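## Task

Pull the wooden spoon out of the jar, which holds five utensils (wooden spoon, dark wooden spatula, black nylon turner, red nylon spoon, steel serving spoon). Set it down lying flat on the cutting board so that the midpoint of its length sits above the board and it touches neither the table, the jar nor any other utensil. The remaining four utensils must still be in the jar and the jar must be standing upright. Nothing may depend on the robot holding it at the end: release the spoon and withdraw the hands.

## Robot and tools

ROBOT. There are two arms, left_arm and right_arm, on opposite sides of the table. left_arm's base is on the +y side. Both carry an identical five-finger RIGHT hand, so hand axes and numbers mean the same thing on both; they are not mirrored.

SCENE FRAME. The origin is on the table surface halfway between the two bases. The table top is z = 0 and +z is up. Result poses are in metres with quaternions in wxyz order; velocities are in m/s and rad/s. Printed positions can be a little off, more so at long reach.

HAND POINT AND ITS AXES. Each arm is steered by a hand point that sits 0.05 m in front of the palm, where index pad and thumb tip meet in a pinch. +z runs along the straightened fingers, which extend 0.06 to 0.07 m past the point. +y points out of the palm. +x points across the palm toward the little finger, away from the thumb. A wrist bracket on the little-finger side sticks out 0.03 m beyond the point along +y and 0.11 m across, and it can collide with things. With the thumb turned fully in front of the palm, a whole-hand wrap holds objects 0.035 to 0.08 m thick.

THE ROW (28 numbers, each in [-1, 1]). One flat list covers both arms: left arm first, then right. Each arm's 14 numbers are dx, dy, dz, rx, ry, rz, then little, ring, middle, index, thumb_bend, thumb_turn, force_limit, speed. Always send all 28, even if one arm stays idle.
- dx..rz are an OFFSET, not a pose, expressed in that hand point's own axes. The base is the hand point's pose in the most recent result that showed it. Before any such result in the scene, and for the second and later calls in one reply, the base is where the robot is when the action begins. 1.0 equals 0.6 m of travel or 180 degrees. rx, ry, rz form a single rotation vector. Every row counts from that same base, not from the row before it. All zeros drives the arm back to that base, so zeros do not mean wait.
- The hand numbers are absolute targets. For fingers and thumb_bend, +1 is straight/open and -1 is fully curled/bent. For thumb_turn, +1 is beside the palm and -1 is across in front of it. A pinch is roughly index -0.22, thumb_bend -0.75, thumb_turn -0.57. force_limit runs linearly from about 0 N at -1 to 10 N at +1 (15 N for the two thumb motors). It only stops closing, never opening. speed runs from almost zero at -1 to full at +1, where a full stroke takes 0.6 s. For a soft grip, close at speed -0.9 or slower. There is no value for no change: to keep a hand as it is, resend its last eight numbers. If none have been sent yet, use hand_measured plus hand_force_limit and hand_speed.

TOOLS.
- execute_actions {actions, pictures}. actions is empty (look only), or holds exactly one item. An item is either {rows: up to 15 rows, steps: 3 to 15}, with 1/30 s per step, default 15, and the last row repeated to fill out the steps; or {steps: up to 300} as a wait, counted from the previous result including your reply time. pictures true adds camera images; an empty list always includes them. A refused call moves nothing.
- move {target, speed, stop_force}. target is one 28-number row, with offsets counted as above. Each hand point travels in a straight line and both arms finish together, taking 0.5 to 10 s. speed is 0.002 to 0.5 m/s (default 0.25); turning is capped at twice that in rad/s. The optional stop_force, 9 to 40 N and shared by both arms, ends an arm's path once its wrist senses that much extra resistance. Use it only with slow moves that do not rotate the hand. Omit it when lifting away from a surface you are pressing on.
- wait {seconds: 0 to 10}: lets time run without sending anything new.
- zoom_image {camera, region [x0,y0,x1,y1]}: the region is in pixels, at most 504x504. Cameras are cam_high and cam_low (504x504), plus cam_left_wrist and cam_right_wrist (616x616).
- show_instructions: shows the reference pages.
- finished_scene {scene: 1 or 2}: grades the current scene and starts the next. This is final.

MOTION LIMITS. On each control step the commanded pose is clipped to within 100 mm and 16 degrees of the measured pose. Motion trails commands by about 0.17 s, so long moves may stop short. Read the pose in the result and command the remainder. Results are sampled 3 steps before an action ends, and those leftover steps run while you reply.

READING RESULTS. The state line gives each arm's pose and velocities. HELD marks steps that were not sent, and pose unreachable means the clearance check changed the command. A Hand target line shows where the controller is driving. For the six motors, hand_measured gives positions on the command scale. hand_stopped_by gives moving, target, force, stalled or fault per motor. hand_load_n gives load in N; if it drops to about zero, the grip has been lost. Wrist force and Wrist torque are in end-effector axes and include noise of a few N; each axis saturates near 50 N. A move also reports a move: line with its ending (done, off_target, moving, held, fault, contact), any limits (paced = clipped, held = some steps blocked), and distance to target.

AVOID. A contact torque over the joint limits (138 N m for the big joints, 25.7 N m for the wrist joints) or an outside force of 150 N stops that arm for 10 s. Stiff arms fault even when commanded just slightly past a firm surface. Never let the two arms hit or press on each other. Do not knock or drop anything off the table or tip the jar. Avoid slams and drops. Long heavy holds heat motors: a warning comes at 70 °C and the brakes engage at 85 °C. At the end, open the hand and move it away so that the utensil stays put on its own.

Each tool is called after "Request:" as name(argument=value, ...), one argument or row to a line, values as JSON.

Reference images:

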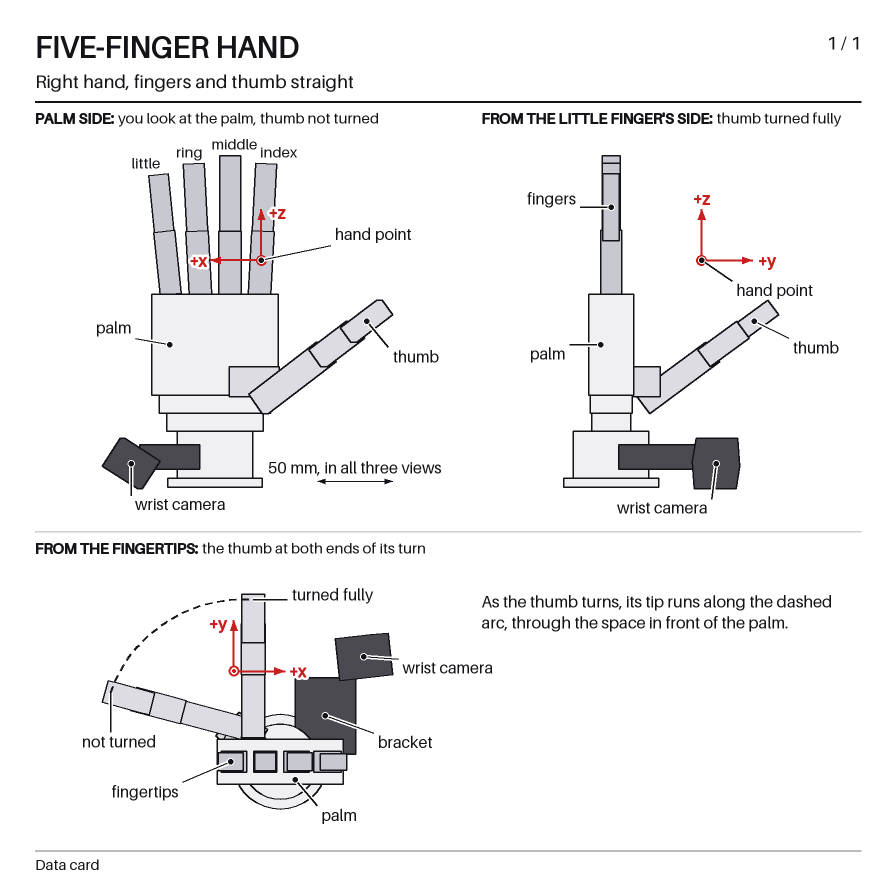

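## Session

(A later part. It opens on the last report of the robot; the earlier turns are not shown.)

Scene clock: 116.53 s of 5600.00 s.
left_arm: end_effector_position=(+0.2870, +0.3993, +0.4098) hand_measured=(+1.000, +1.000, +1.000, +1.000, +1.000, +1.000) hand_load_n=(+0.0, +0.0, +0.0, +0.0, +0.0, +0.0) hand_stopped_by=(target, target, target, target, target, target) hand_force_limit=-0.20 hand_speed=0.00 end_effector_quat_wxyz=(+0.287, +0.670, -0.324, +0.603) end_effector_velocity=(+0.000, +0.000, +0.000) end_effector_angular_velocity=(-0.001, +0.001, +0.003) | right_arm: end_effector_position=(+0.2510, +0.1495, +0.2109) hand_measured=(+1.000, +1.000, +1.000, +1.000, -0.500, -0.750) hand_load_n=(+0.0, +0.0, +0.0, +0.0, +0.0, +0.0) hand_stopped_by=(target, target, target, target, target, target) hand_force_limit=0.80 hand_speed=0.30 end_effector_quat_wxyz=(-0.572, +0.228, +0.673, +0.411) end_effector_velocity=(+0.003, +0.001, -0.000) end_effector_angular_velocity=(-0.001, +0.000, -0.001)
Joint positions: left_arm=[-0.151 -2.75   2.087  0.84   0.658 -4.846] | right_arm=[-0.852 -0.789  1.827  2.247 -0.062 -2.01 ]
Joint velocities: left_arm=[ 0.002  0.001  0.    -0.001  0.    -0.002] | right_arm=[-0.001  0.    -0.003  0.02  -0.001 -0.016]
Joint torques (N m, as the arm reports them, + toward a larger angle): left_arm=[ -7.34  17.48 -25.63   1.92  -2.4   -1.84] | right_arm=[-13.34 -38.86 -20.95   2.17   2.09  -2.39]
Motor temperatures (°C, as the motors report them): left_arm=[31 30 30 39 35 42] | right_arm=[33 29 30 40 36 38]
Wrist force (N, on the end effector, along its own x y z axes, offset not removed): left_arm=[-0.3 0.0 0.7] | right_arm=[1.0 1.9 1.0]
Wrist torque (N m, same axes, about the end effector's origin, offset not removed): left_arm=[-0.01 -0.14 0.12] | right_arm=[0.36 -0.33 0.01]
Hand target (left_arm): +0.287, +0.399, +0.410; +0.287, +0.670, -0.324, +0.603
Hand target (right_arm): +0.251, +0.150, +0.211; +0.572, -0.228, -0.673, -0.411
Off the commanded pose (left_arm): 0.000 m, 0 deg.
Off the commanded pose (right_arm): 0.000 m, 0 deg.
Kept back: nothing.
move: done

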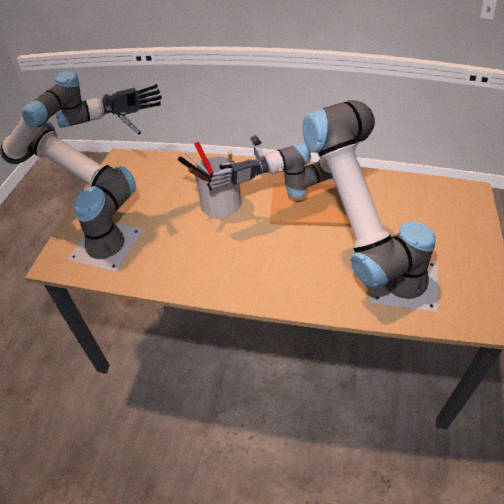

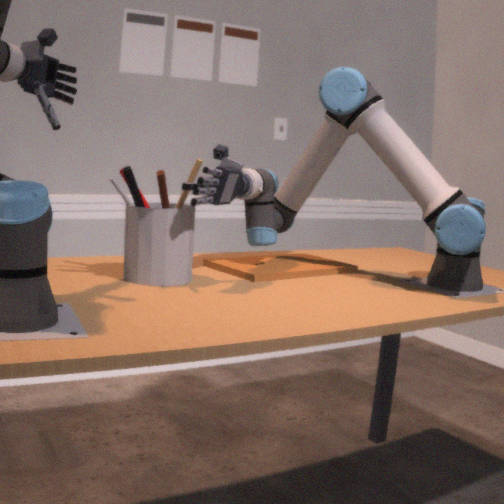

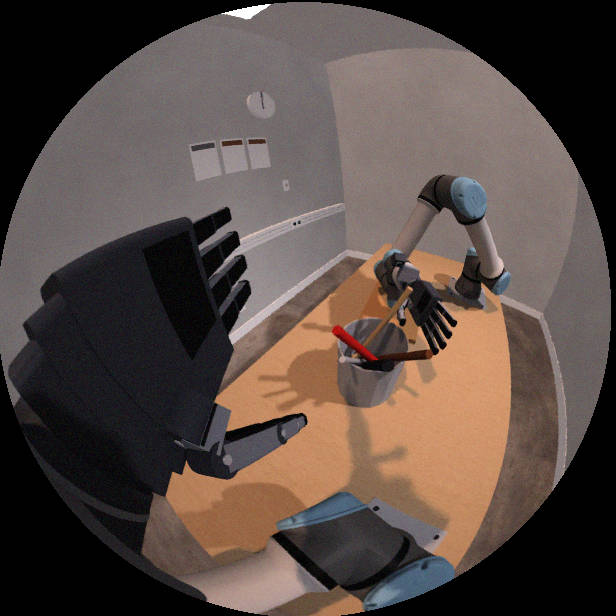

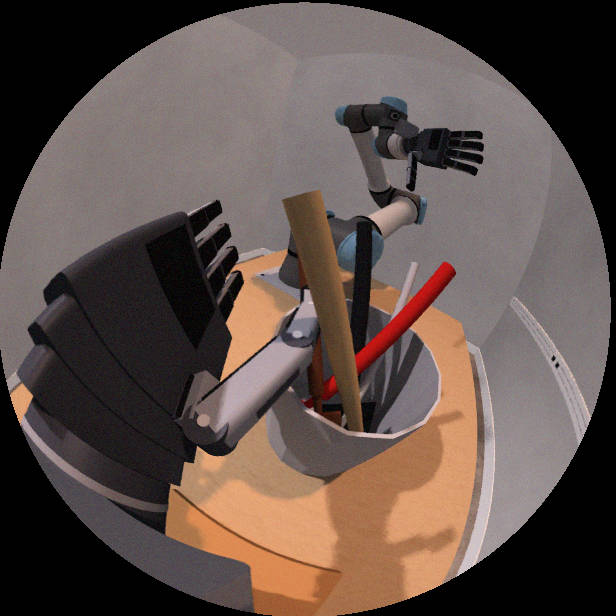

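Request:
move(
  target=[0,0,0,0,0,0,1,1,1,1,1,1,-0.2,0, 0,-0.11,0,0,0,0,1,1,1,1,-0.5,-0.75,0.8,0.3],
  speed=0.05,
)

Request:
move(
  target=[0,0,0,0,0,0,1,1,1,1,1,1,-0.2,0, 0,0,-0.05,0,0,0,1,1,1,1,-0.5,-0.75,0.8,0.3],
  speed=0.05,
)

Request:
zoom_image(
  camera="cam_left_wrist",
  region=[320,260,520,400],
)

Scene clock: 118.57 s of 5600.00 s.
left_arm: end_effector_position=(+0.2870, +0.3993, +0.4098) hand_measured=(+1.000, +1.000, +1.000, +1.000, +1.000, +1.000) hand_load_n=(+0.0, +0.0, +0.0, +0.0, +0.0, +0.0) hand_stopped_by=(target, target, target, target, target, target) hand_force_limit=-0.20 hand_speed=0.00 end_effector_quat_wxyz=(+0.287, +0.670, -0.324, +0.603) end_effector_velocity=(+0.000, +0.000, -0.000) end_effector_angular_velocity=(+0.001, -0.000, +0.001) | right_arm: end_effector_position=(+0.1999, +0.1128, +0.1917) hand_measured=(+1.000, +1.000, +1.000, +1.000, -0.500, -0.750) hand_load_n=(+0.0, +0.0, +0.0, +0.0, +0.0, +0.0) hand_stopped_by=(target, target, target, target, target, target) hand_force_limit=0.80 hand_speed=0.30 end_effector_quat_wxyz=(-0.571, +0.228, +0.673, +0.410) end_effector_velocity=(-0.002, -0.002, -0.002) end_effector_angular_velocity=(-0.002, +0.006, -0.002)
Joint positions: left_arm=[-0.151 -2.75   2.087  0.84   0.658 -4.846] | right_arm=[-0.844 -0.814  2.005  2.092 -0.071 -2.007]
Joint velocities: left_arm=[ 0.     0.     0.     0.001 -0.001 -0.   ] | right_arm=[-0.001  0.007  0.    -0.037 -0.     0.037]
Joint torques (N m, as the arm reports them, + toward a larger angle): left_arm=[ -7.35  17.48 -26.08   1.76  -2.51  -1.93] | right_arm=[ 13.74 -25.62 -11.29  -3.19  -1.42   2.2 ]
Motor temperatures (°C, as the motors report them): left_arm=[31 30 30 39 35 42] | right_arm=[33 29 30 40 36 38]
Wrist force (N, on the end effector, along its own x y z axes, offset not removed): left_arm=[0.9 -0.9 1.3] | right_arm=[0.9 2.3 0.4]
Wrist torque (N m, same axes, about the end effector's origin, offset not removed): left_arm=[-0.17 -0.44 0.20] | right_arm=[0.55 -0.29 0.03]
Hand target (left_arm): +0.287, +0.399, +0.410; +0.287, +0.670, -0.324, +0.603
Hand target (right_arm): +0.200, +0.113, +0.192; +0.572, -0.228, -0.673, -0.411
Off the commanded pose (left_arm): 0.000 m, 0 deg.
Off the commanded pose (right_arm): 0.000 m, 0 deg.
Kept back: nothing.
move: done

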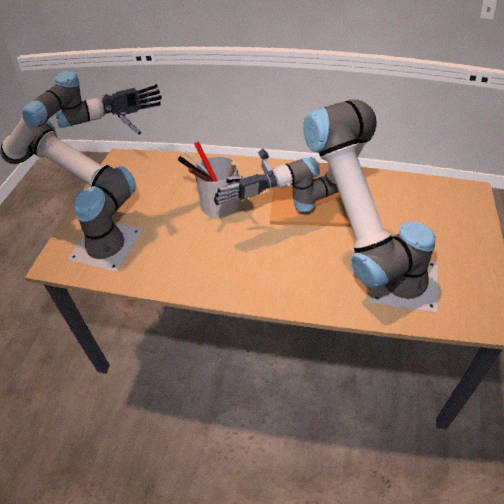

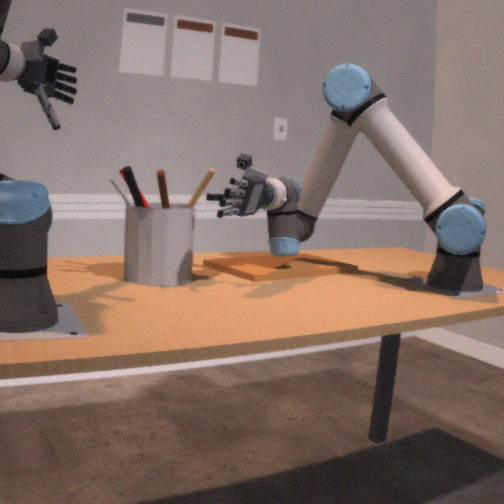

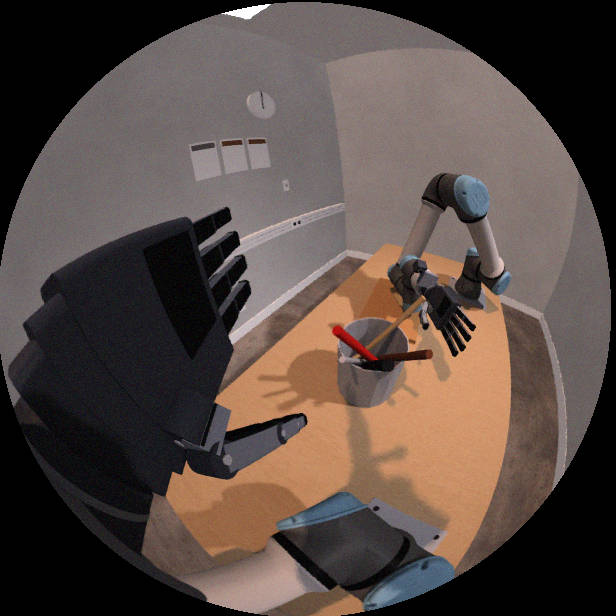

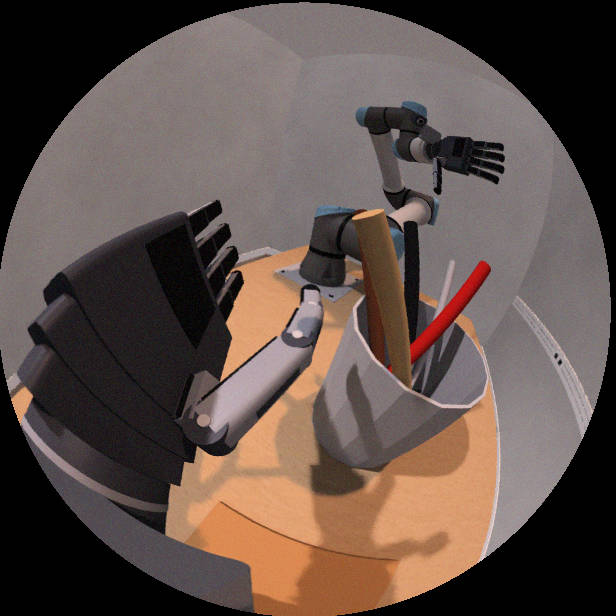

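Scene clock: 119.63 s of 5600.00 s.
left_arm: end_effector_position=(+0.2870, +0.3993, +0.4098) hand_measured=(+1.000, +1.000, +1.000, +1.000, +1.000, +1.000) hand_load_n=(+0.0, +0.0, +0.0, +0.0, +0.0, +0.0) hand_stopped_by=(target, target, target, target, target, target) hand_force_limit=-0.20 hand_speed=0.00 end_effector_quat_wxyz=(+0.287, +0.670, -0.324, +0.603) end_effector_velocity=(+0.000, +0.000, -0.000) end_effector_angular_velocity=(-0.000, -0.000, +0.002) | right_arm: end_effector_position=(+0.2170, +0.0888, +0.1921) hand_measured=(+1.000, +1.000, +1.000, +1.000, -0.500, -0.750) hand_load_n=(+0.0, +0.0, +0.0, +0.0, +0.0, +0.0) hand_stopped_by=(target, target, target, target, target, target) hand_force_limit=0.80 hand_speed=0.30 end_effector_quat_wxyz=(-0.574, +0.228, +0.670, +0.413) end_effector_velocity=(+0.002, -0.002, -0.000) end_effector_angular_velocity=(-0.001, +0.002, -0.001)
Joint positions: left_arm=[-0.151 -2.75   2.087  0.84   0.658 -4.846] | right_arm=[-0.91  -0.829  2.053  2.124 -0.006 -2.074]
Joint velocities: left_arm=[ 0.002  0.     0.001 -0.001 -0.     0.   ] | right_arm=[-0.006 -0.005  0.012  0.026  0.005 -0.031]
Joint torques (N m, as the arm reports them, + toward a larger angle): left_arm=[ -7.77  17.87 -25.71   1.8   -2.35  -1.91] | right_arm=[-12.51 -42.85  -1.66   1.82   2.11  -2.46]
Motor temperatures (°C, as the motors report them): left_arm=[31 30 30 39 35 42] | right_arm=[33 29 30 40 36 38]
Wrist force (N, on the end effector, along its own x y z axes, offset not removed): left_arm=[-0.1 -2.6 1.3] | right_arm=[1.7 2.2 1.7]
Wrist torque (N m, same axes, about the end effector's origin, offset not removed): left_arm=[-0.41 -0.27 -0.03] | right_arm=[0.34 -0.41 0.15]
Hand target (left_arm): +0.287, +0.399, +0.410; +0.287, +0.670, -0.324, +0.603
Hand target (right_arm): +0.217, +0.089, +0.192; +0.574, -0.228, -0.670, -0.413
Off the commanded pose (left_arm): 0.000 m, 0 deg.
Off the commanded pose (right_arm): 0.000 m, 1 deg.
Kept back: nothing.
move: done

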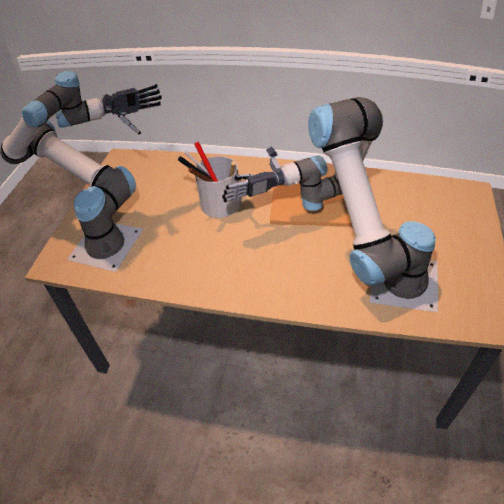

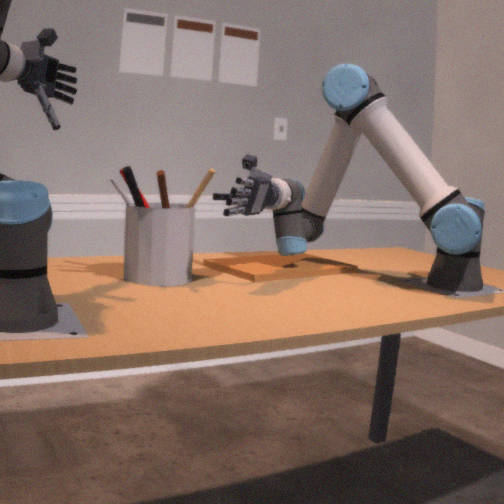

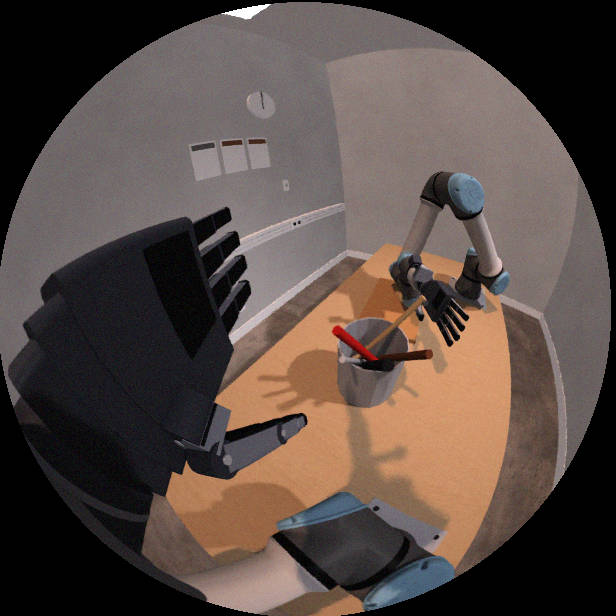

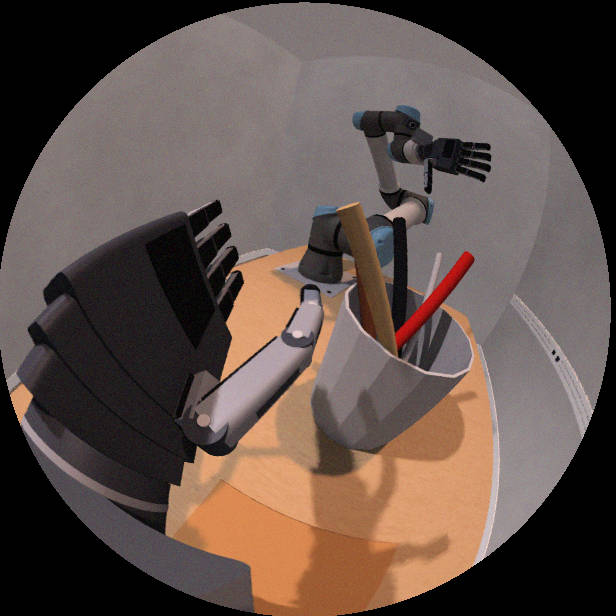

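Region (320, 260, 520, 400) of cam_left_wrist's 616x616 image, scaled by 2.520, with more detail than that image has; it fills the top 353 rows of this view, and the rest is white.

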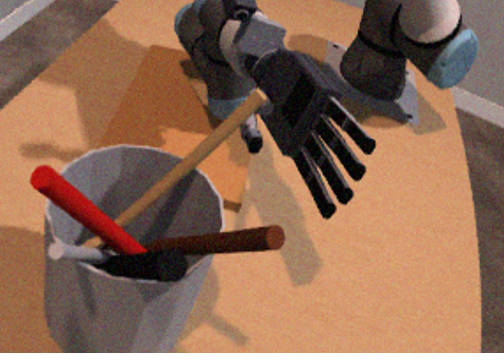

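Request:
move(
  target=[0,0,0,0,0,0,1,1,1,1,1,1,-0.2,0, 0,0.05,0.015,0,0,0,1,1,1,1,-0.5,-0.75,0.8,0.3],
  speed=0.03,
)

Request:
zoom_image(
  camera="cam_low",
  region=[100,130,300,290],
)

Request:
zoom_image(
  camera="cam_high",
  region=[160,120,320,240],
)

Scene clock: 121.33 s of 5600.00 s.
left_arm: end_effector_position=(+0.2870, +0.3993, +0.4098) hand_measured=(+1.000, +1.000, +1.000, +1.000, +1.000, +1.000) hand_load_n=(+0.0, +0.0, +0.0, +0.0, +0.0, +0.0) hand_stopped_by=(target, target, target, target, target, target) hand_force_limit=-0.20 hand_speed=0.00 end_effector_quat_wxyz=(+0.287, +0.670, -0.324, +0.603) end_effector_velocity=(-0.000, -0.000, +0.000) end_effector_angular_velocity=(+0.000, -0.000, -0.000) | right_arm: end_effector_position=(+0.2350, +0.1124, +0.2007) hand_measured=(+1.000, +1.000, +1.000, +1.000, -0.500, -0.750) hand_load_n=(+0.0, +0.0, +0.0, +0.0, +0.0, +0.0) hand_stopped_by=(target, target, target, target, target, target) hand_force_limit=0.80 hand_speed=0.30 end_effector_quat_wxyz=(-0.573, +0.228, +0.671, +0.412) end_effector_velocity=(+0.001, +0.002, +0.001) end_effector_angular_velocity=(+0.002, -0.001, -0.000)
Joint positions: left_arm=[-0.151 -2.75   2.087  0.84   0.658 -4.846] | right_arm=[-0.891 -0.814  1.954  2.167 -0.024 -2.032]
Joint velocities: left_arm=[-0.     0.     0.    -0.    -0.     0.001] | right_arm=[ 0.001  0.008 -0.022 -0.036 -0.001  0.048]
Joint torques (N m, as the arm reports them, + toward a larger angle): left_arm=[ -7.46  17.77 -26.15   1.91  -2.36  -1.84] | right_arm=[ 13.99 -27.78 -21.14  -3.08  -1.59   2.45]
Motor temperatures (°C, as the motors report them): left_arm=[31 30 30 39 35 42] | right_arm=[33 29 30 40 36 38]
Wrist force (N, on the end effector, along its own x y z axes, offset not removed): left_arm=[1.1 -1.3 0.7] | right_arm=[-1.2 0.4 2.4]
Wrist torque (N m, same axes, about the end effector's origin, offset not removed): left_arm=[-0.21 -0.41 0.15] | right_arm=[0.02 -0.03 -0.08]
Hand target (left_arm): +0.287, +0.399, +0.410; +0.287, +0.670, -0.324, +0.603
Hand target (right_arm): +0.235, +0.113, +0.201; +0.573, -0.228, -0.671, -0.412
Off the commanded pose (left_arm): 0.000 m, 0 deg.
Off the commanded pose (right_arm): 0.000 m, 0 deg.
Kept back: nothing.
move: done

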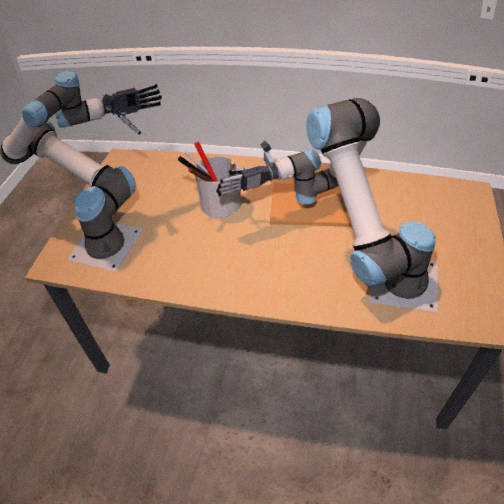

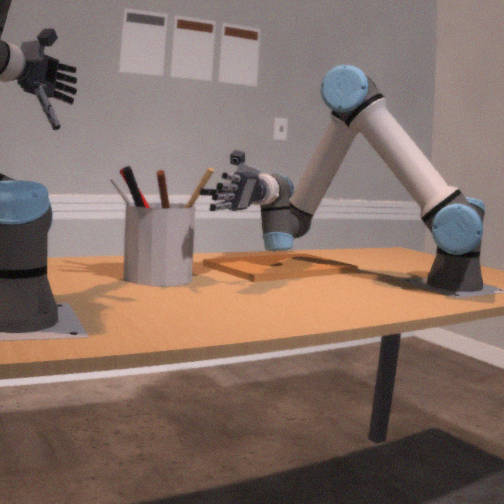

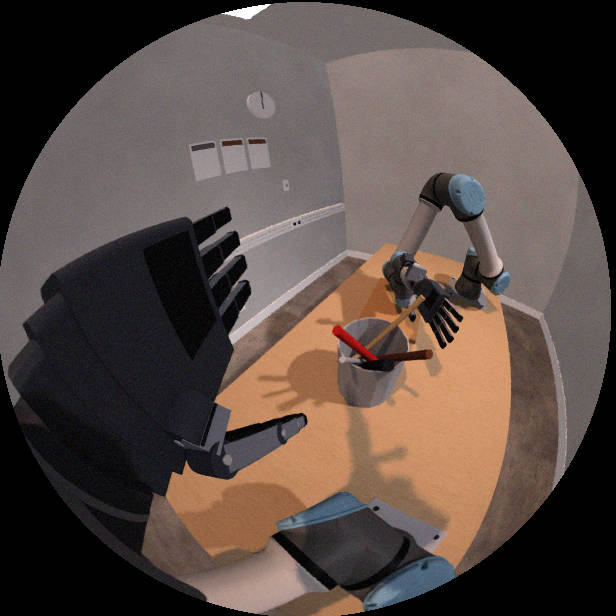

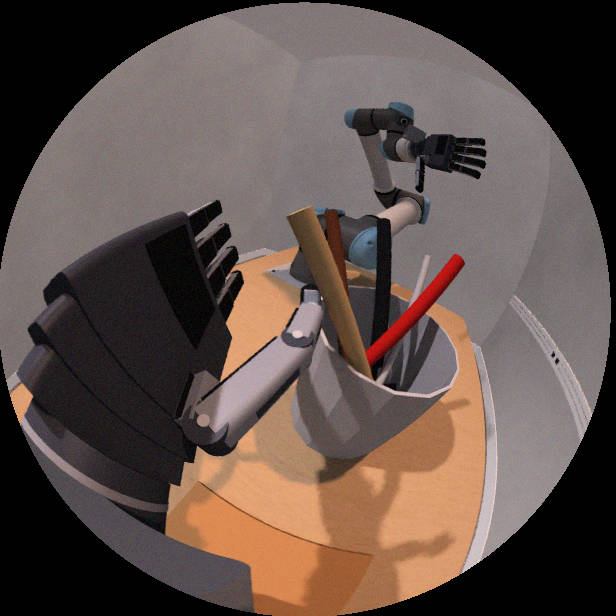

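Region (100, 130, 300, 290) of cam_low's 504x504 image, scaled by 2.520, with more detail than that image has; it fills the top 403 rows of this view, and the rest is white.

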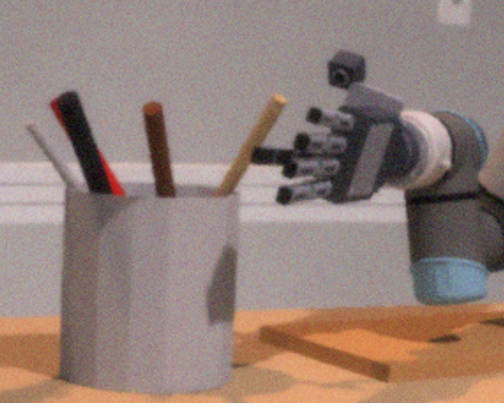

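Region (160, 120, 320, 240) of cam_high's 504x504 image, scaled by 3.150, with more detail than that image has; it fills the top 378 rows of this view, and the rest is white.

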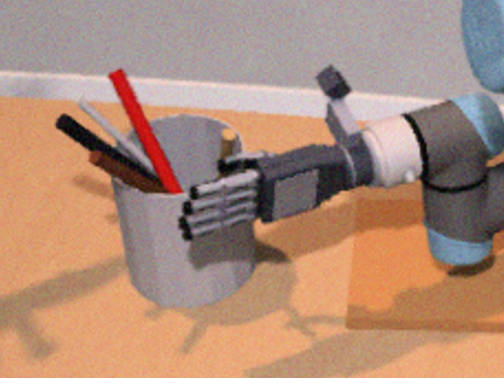

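Request:
move(
  target=[0,0,0,0,0,0,1,1,1,1,1,1,-0.2,0, 0,0,-0.03,0,0,0,1,1,1,1,-0.5,-0.75,0.8,0.3],
  speed=0.03,
)

Request:
move(
  target=[0,0,0,0,0,0,1,1,1,1,1,1,-0.2,0, 0,0.045,0,0,0,0,1,1,1,1,-0.5,-0.75,0.8,0.3],
  speed=0.03,
)

Request:
zoom_image(
  camera="cam_high",
  region=[160,120,320,240],
)

Request:
zoom_image(
  camera="cam_low",
  region=[100,130,300,290],
)

Scene clock: 122.60 s of 5600.00 s.
left_arm: end_effector_position=(+0.2870, +0.3993, +0.4098) hand_measured=(+1.000, +1.000, +1.000, +1.000, +1.000, +1.000) hand_load_n=(+0.0, +0.0, +0.0, +0.0, +0.0, +0.0) hand_stopped_by=(target, target, target, target, target, target) hand_force_limit=-0.20 hand_speed=0.00 end_effector_quat_wxyz=(+0.287, +0.670, -0.324, +0.603) end_effector_velocity=(-0.000, -0.000, -0.000) end_effector_angular_velocity=(+0.001, -0.000, -0.002) | right_arm: end_effector_position=(+0.2452, +0.0980, +0.2008) hand_measured=(+1.000, +1.000, +1.000, +1.000, -0.500, -0.750) hand_load_n=(+0.0, +0.0, +0.0, +0.0, +0.0, +0.0) hand_stopped_by=(target, target, target, target, target, target) hand_force_limit=0.80 hand_speed=0.30 end_effector_quat_wxyz=(-0.574, +0.228, +0.669, +0.414) end_effector_velocity=(+0.001, -0.001, -0.000) end_effector_angular_velocity=(-0.001, +0.001, +0.000)
Joint positions: left_arm=[-0.151 -2.75   2.087  0.84   0.658 -4.846] | right_arm=[-0.929 -0.817  1.97   2.155  0.013 -2.033]
Joint velocities: left_arm=[-0.001  0.     0.     0.001  0.001  0.   ] | right_arm=[-0.004  0.006 -0.009 -0.031  0.004  0.037]
Joint torques (N m, as the arm reports them, + toward a larger angle): left_arm=[ -7.06  17.59 -25.8    1.84  -2.33  -1.84] | right_arm=[-10.73 -28.87 -21.56  -3.32   2.06   2.59]
Motor temperatures (°C, as the motors report them): left_arm=[31 30 30 39 35 42] | right_arm=[33 29 30 40 36 38]
Wrist force (N, on the end effector, along its own x y z axes, offset not removed): left_arm=[-0.2 -1.0 0.4] | right_arm=[1.5 4.3 2.5]
Wrist torque (N m, same axes, about the end effector's origin, offset not removed): left_arm=[-0.14 -0.21 0.03] | right_arm=[0.62 -0.49 0.18]
Hand target (left_arm): +0.287, +0.399, +0.410; +0.287, +0.670, -0.324, +0.603
Hand target (right_arm): +0.245, +0.098, +0.201; +0.574, -0.228, -0.669, -0.414
Off the commanded pose (left_arm): 0.000 m, 0 deg.
Off the commanded pose (right_arm): 0.000 m, 0 deg.
Kept back: nothing.
move: done

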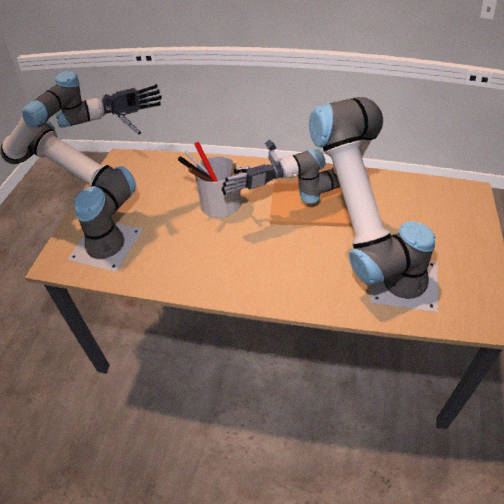

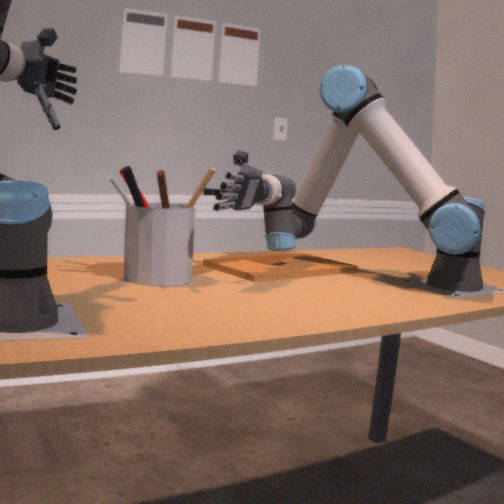

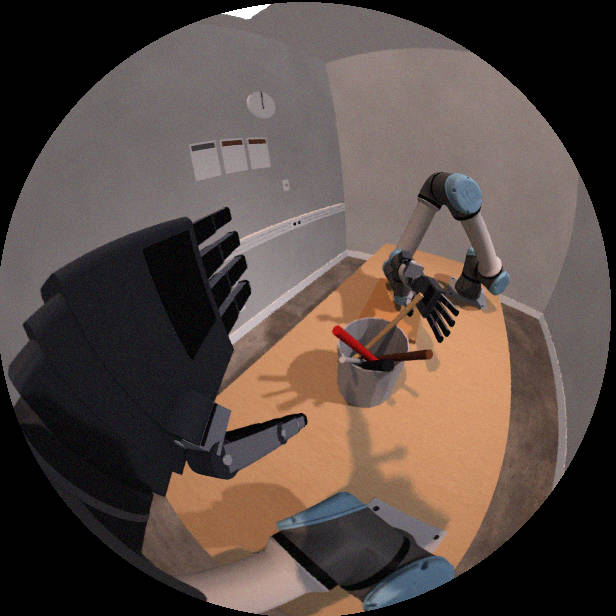

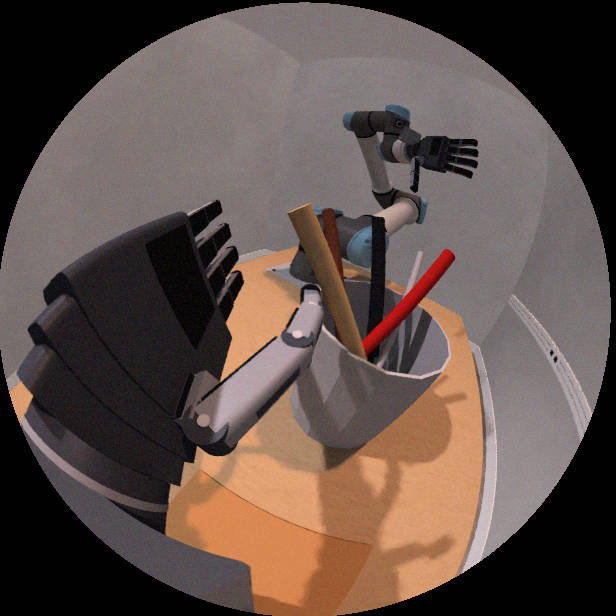

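Scene clock: 123.90 s of 5600.00 s.
left_arm: end_effector_position=(+0.2870, +0.3993, +0.4098) hand_measured=(+1.000, +1.000, +1.000, +1.000, +1.000, +1.000) hand_load_n=(+0.0, +0.0, +0.0, +0.0, +0.0, +0.0) hand_stopped_by=(target, target, target, target, target, target) hand_force_limit=-0.20 hand_speed=0.00 end_effector_quat_wxyz=(+0.287, +0.670, -0.324, +0.603) end_effector_velocity=(-0.001, -0.000, -0.000) end_effector_angular_velocity=(+0.001, -0.000, -0.003) | right_arm: end_effector_position=(+0.2660, +0.1128, +0.2086) hand_measured=(+1.000, +1.000, +1.000, +1.000, -0.500, -0.750) hand_load_n=(+0.0, +0.0, +0.0, +0.0, +0.0, +0.0) hand_stopped_by=(target, target, target, target, target, target) hand_force_limit=0.80 hand_speed=0.30 end_effector_quat_wxyz=(-0.574, +0.228, +0.669, +0.414) end_effector_velocity=(+0.001, +0.001, +0.001) end_effector_angular_velocity=(-0.000, +0.001, +0.001)
Joint positions: left_arm=[-0.151 -2.75   2.087  0.84   0.658 -4.846] | right_arm=[-0.928 -0.804  1.891  2.204  0.012 -2.015]
Joint velocities: left_arm=[-0.001  0.     0.     0.     0.001  0.   ] | right_arm=[ 0.     0.001 -0.007  0.007  0.001 -0.   ]
Joint torques (N m, as the arm reports them, + toward a larger angle): left_arm=[ -7.46  17.59 -25.4    1.86  -2.47  -1.91] | right_arm=[ 14.54 -30.26 -21.9    2.15  -1.29   2.01]
Motor temperatures (°C, as the motors report them): left_arm=[31 30 30 39 35 42] | right_arm=[33 29 30 40 36 38]
Wrist force (N, on the end effector, along its own x y z axes, offset not removed): left_arm=[-1.2 -1.4 1.2] | right_arm=[0.7 0.2 2.0]
Wrist torque (N m, same axes, about the end effector's origin, offset not removed): left_arm=[-0.18 -0.04 -0.03] | right_arm=[0.11 -0.34 -0.01]
Hand target (left_arm): +0.287, +0.399, +0.410; +0.287, +0.670, -0.324, +0.603
Hand target (right_arm): +0.266, +0.113, +0.209; +0.574, -0.228, -0.669, -0.414
Off the commanded pose (left_arm): 0.000 m, 0 deg.
Off the commanded pose (right_arm): 0.000 m, 0 deg.
Kept back: nothing.
move: done

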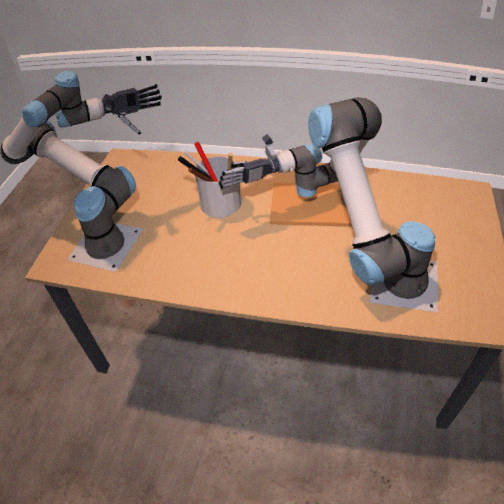

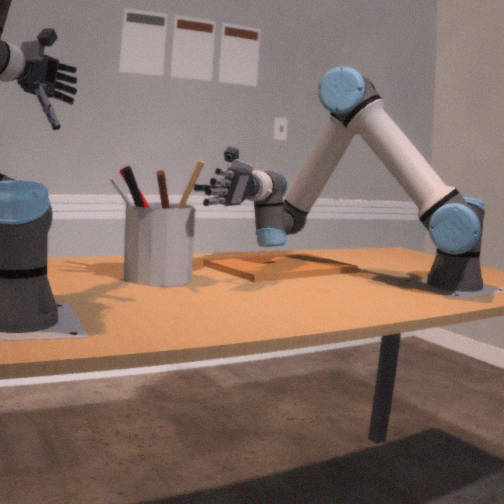

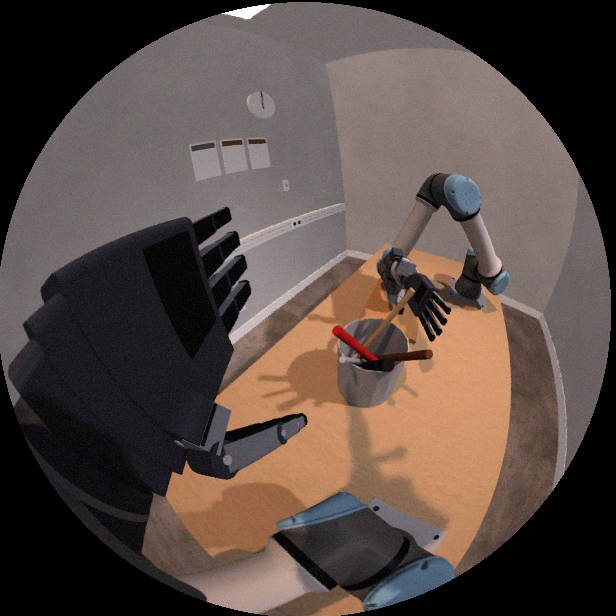

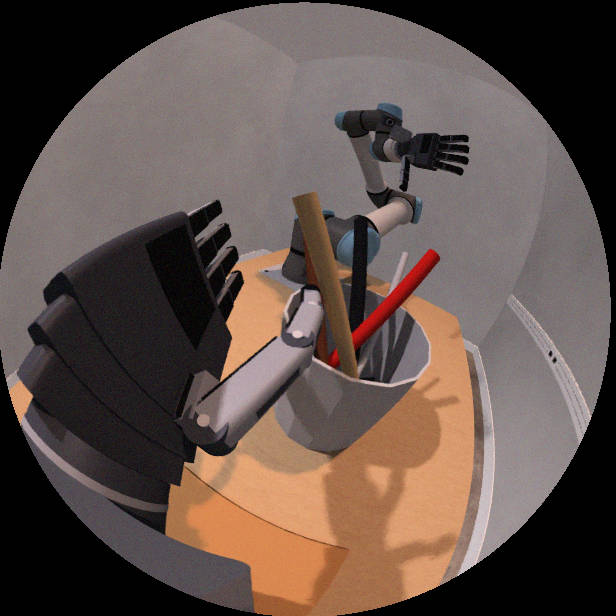

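Region (160, 120, 320, 240) of cam_high's 504x504 image, scaled by 3.150, with more detail than that image has; it fills the top 378 rows of this view, and the rest is white.

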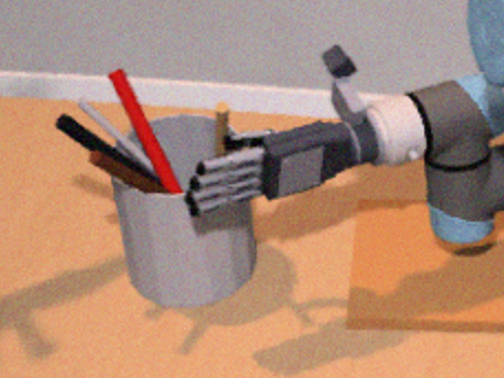

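Region (100, 130, 300, 290) of cam_low's 504x504 image, scaled by 2.520, with more detail than that image has; it fills the top 403 rows of this view, and the rest is white.

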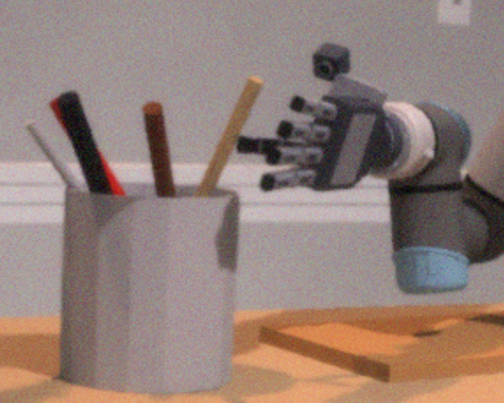

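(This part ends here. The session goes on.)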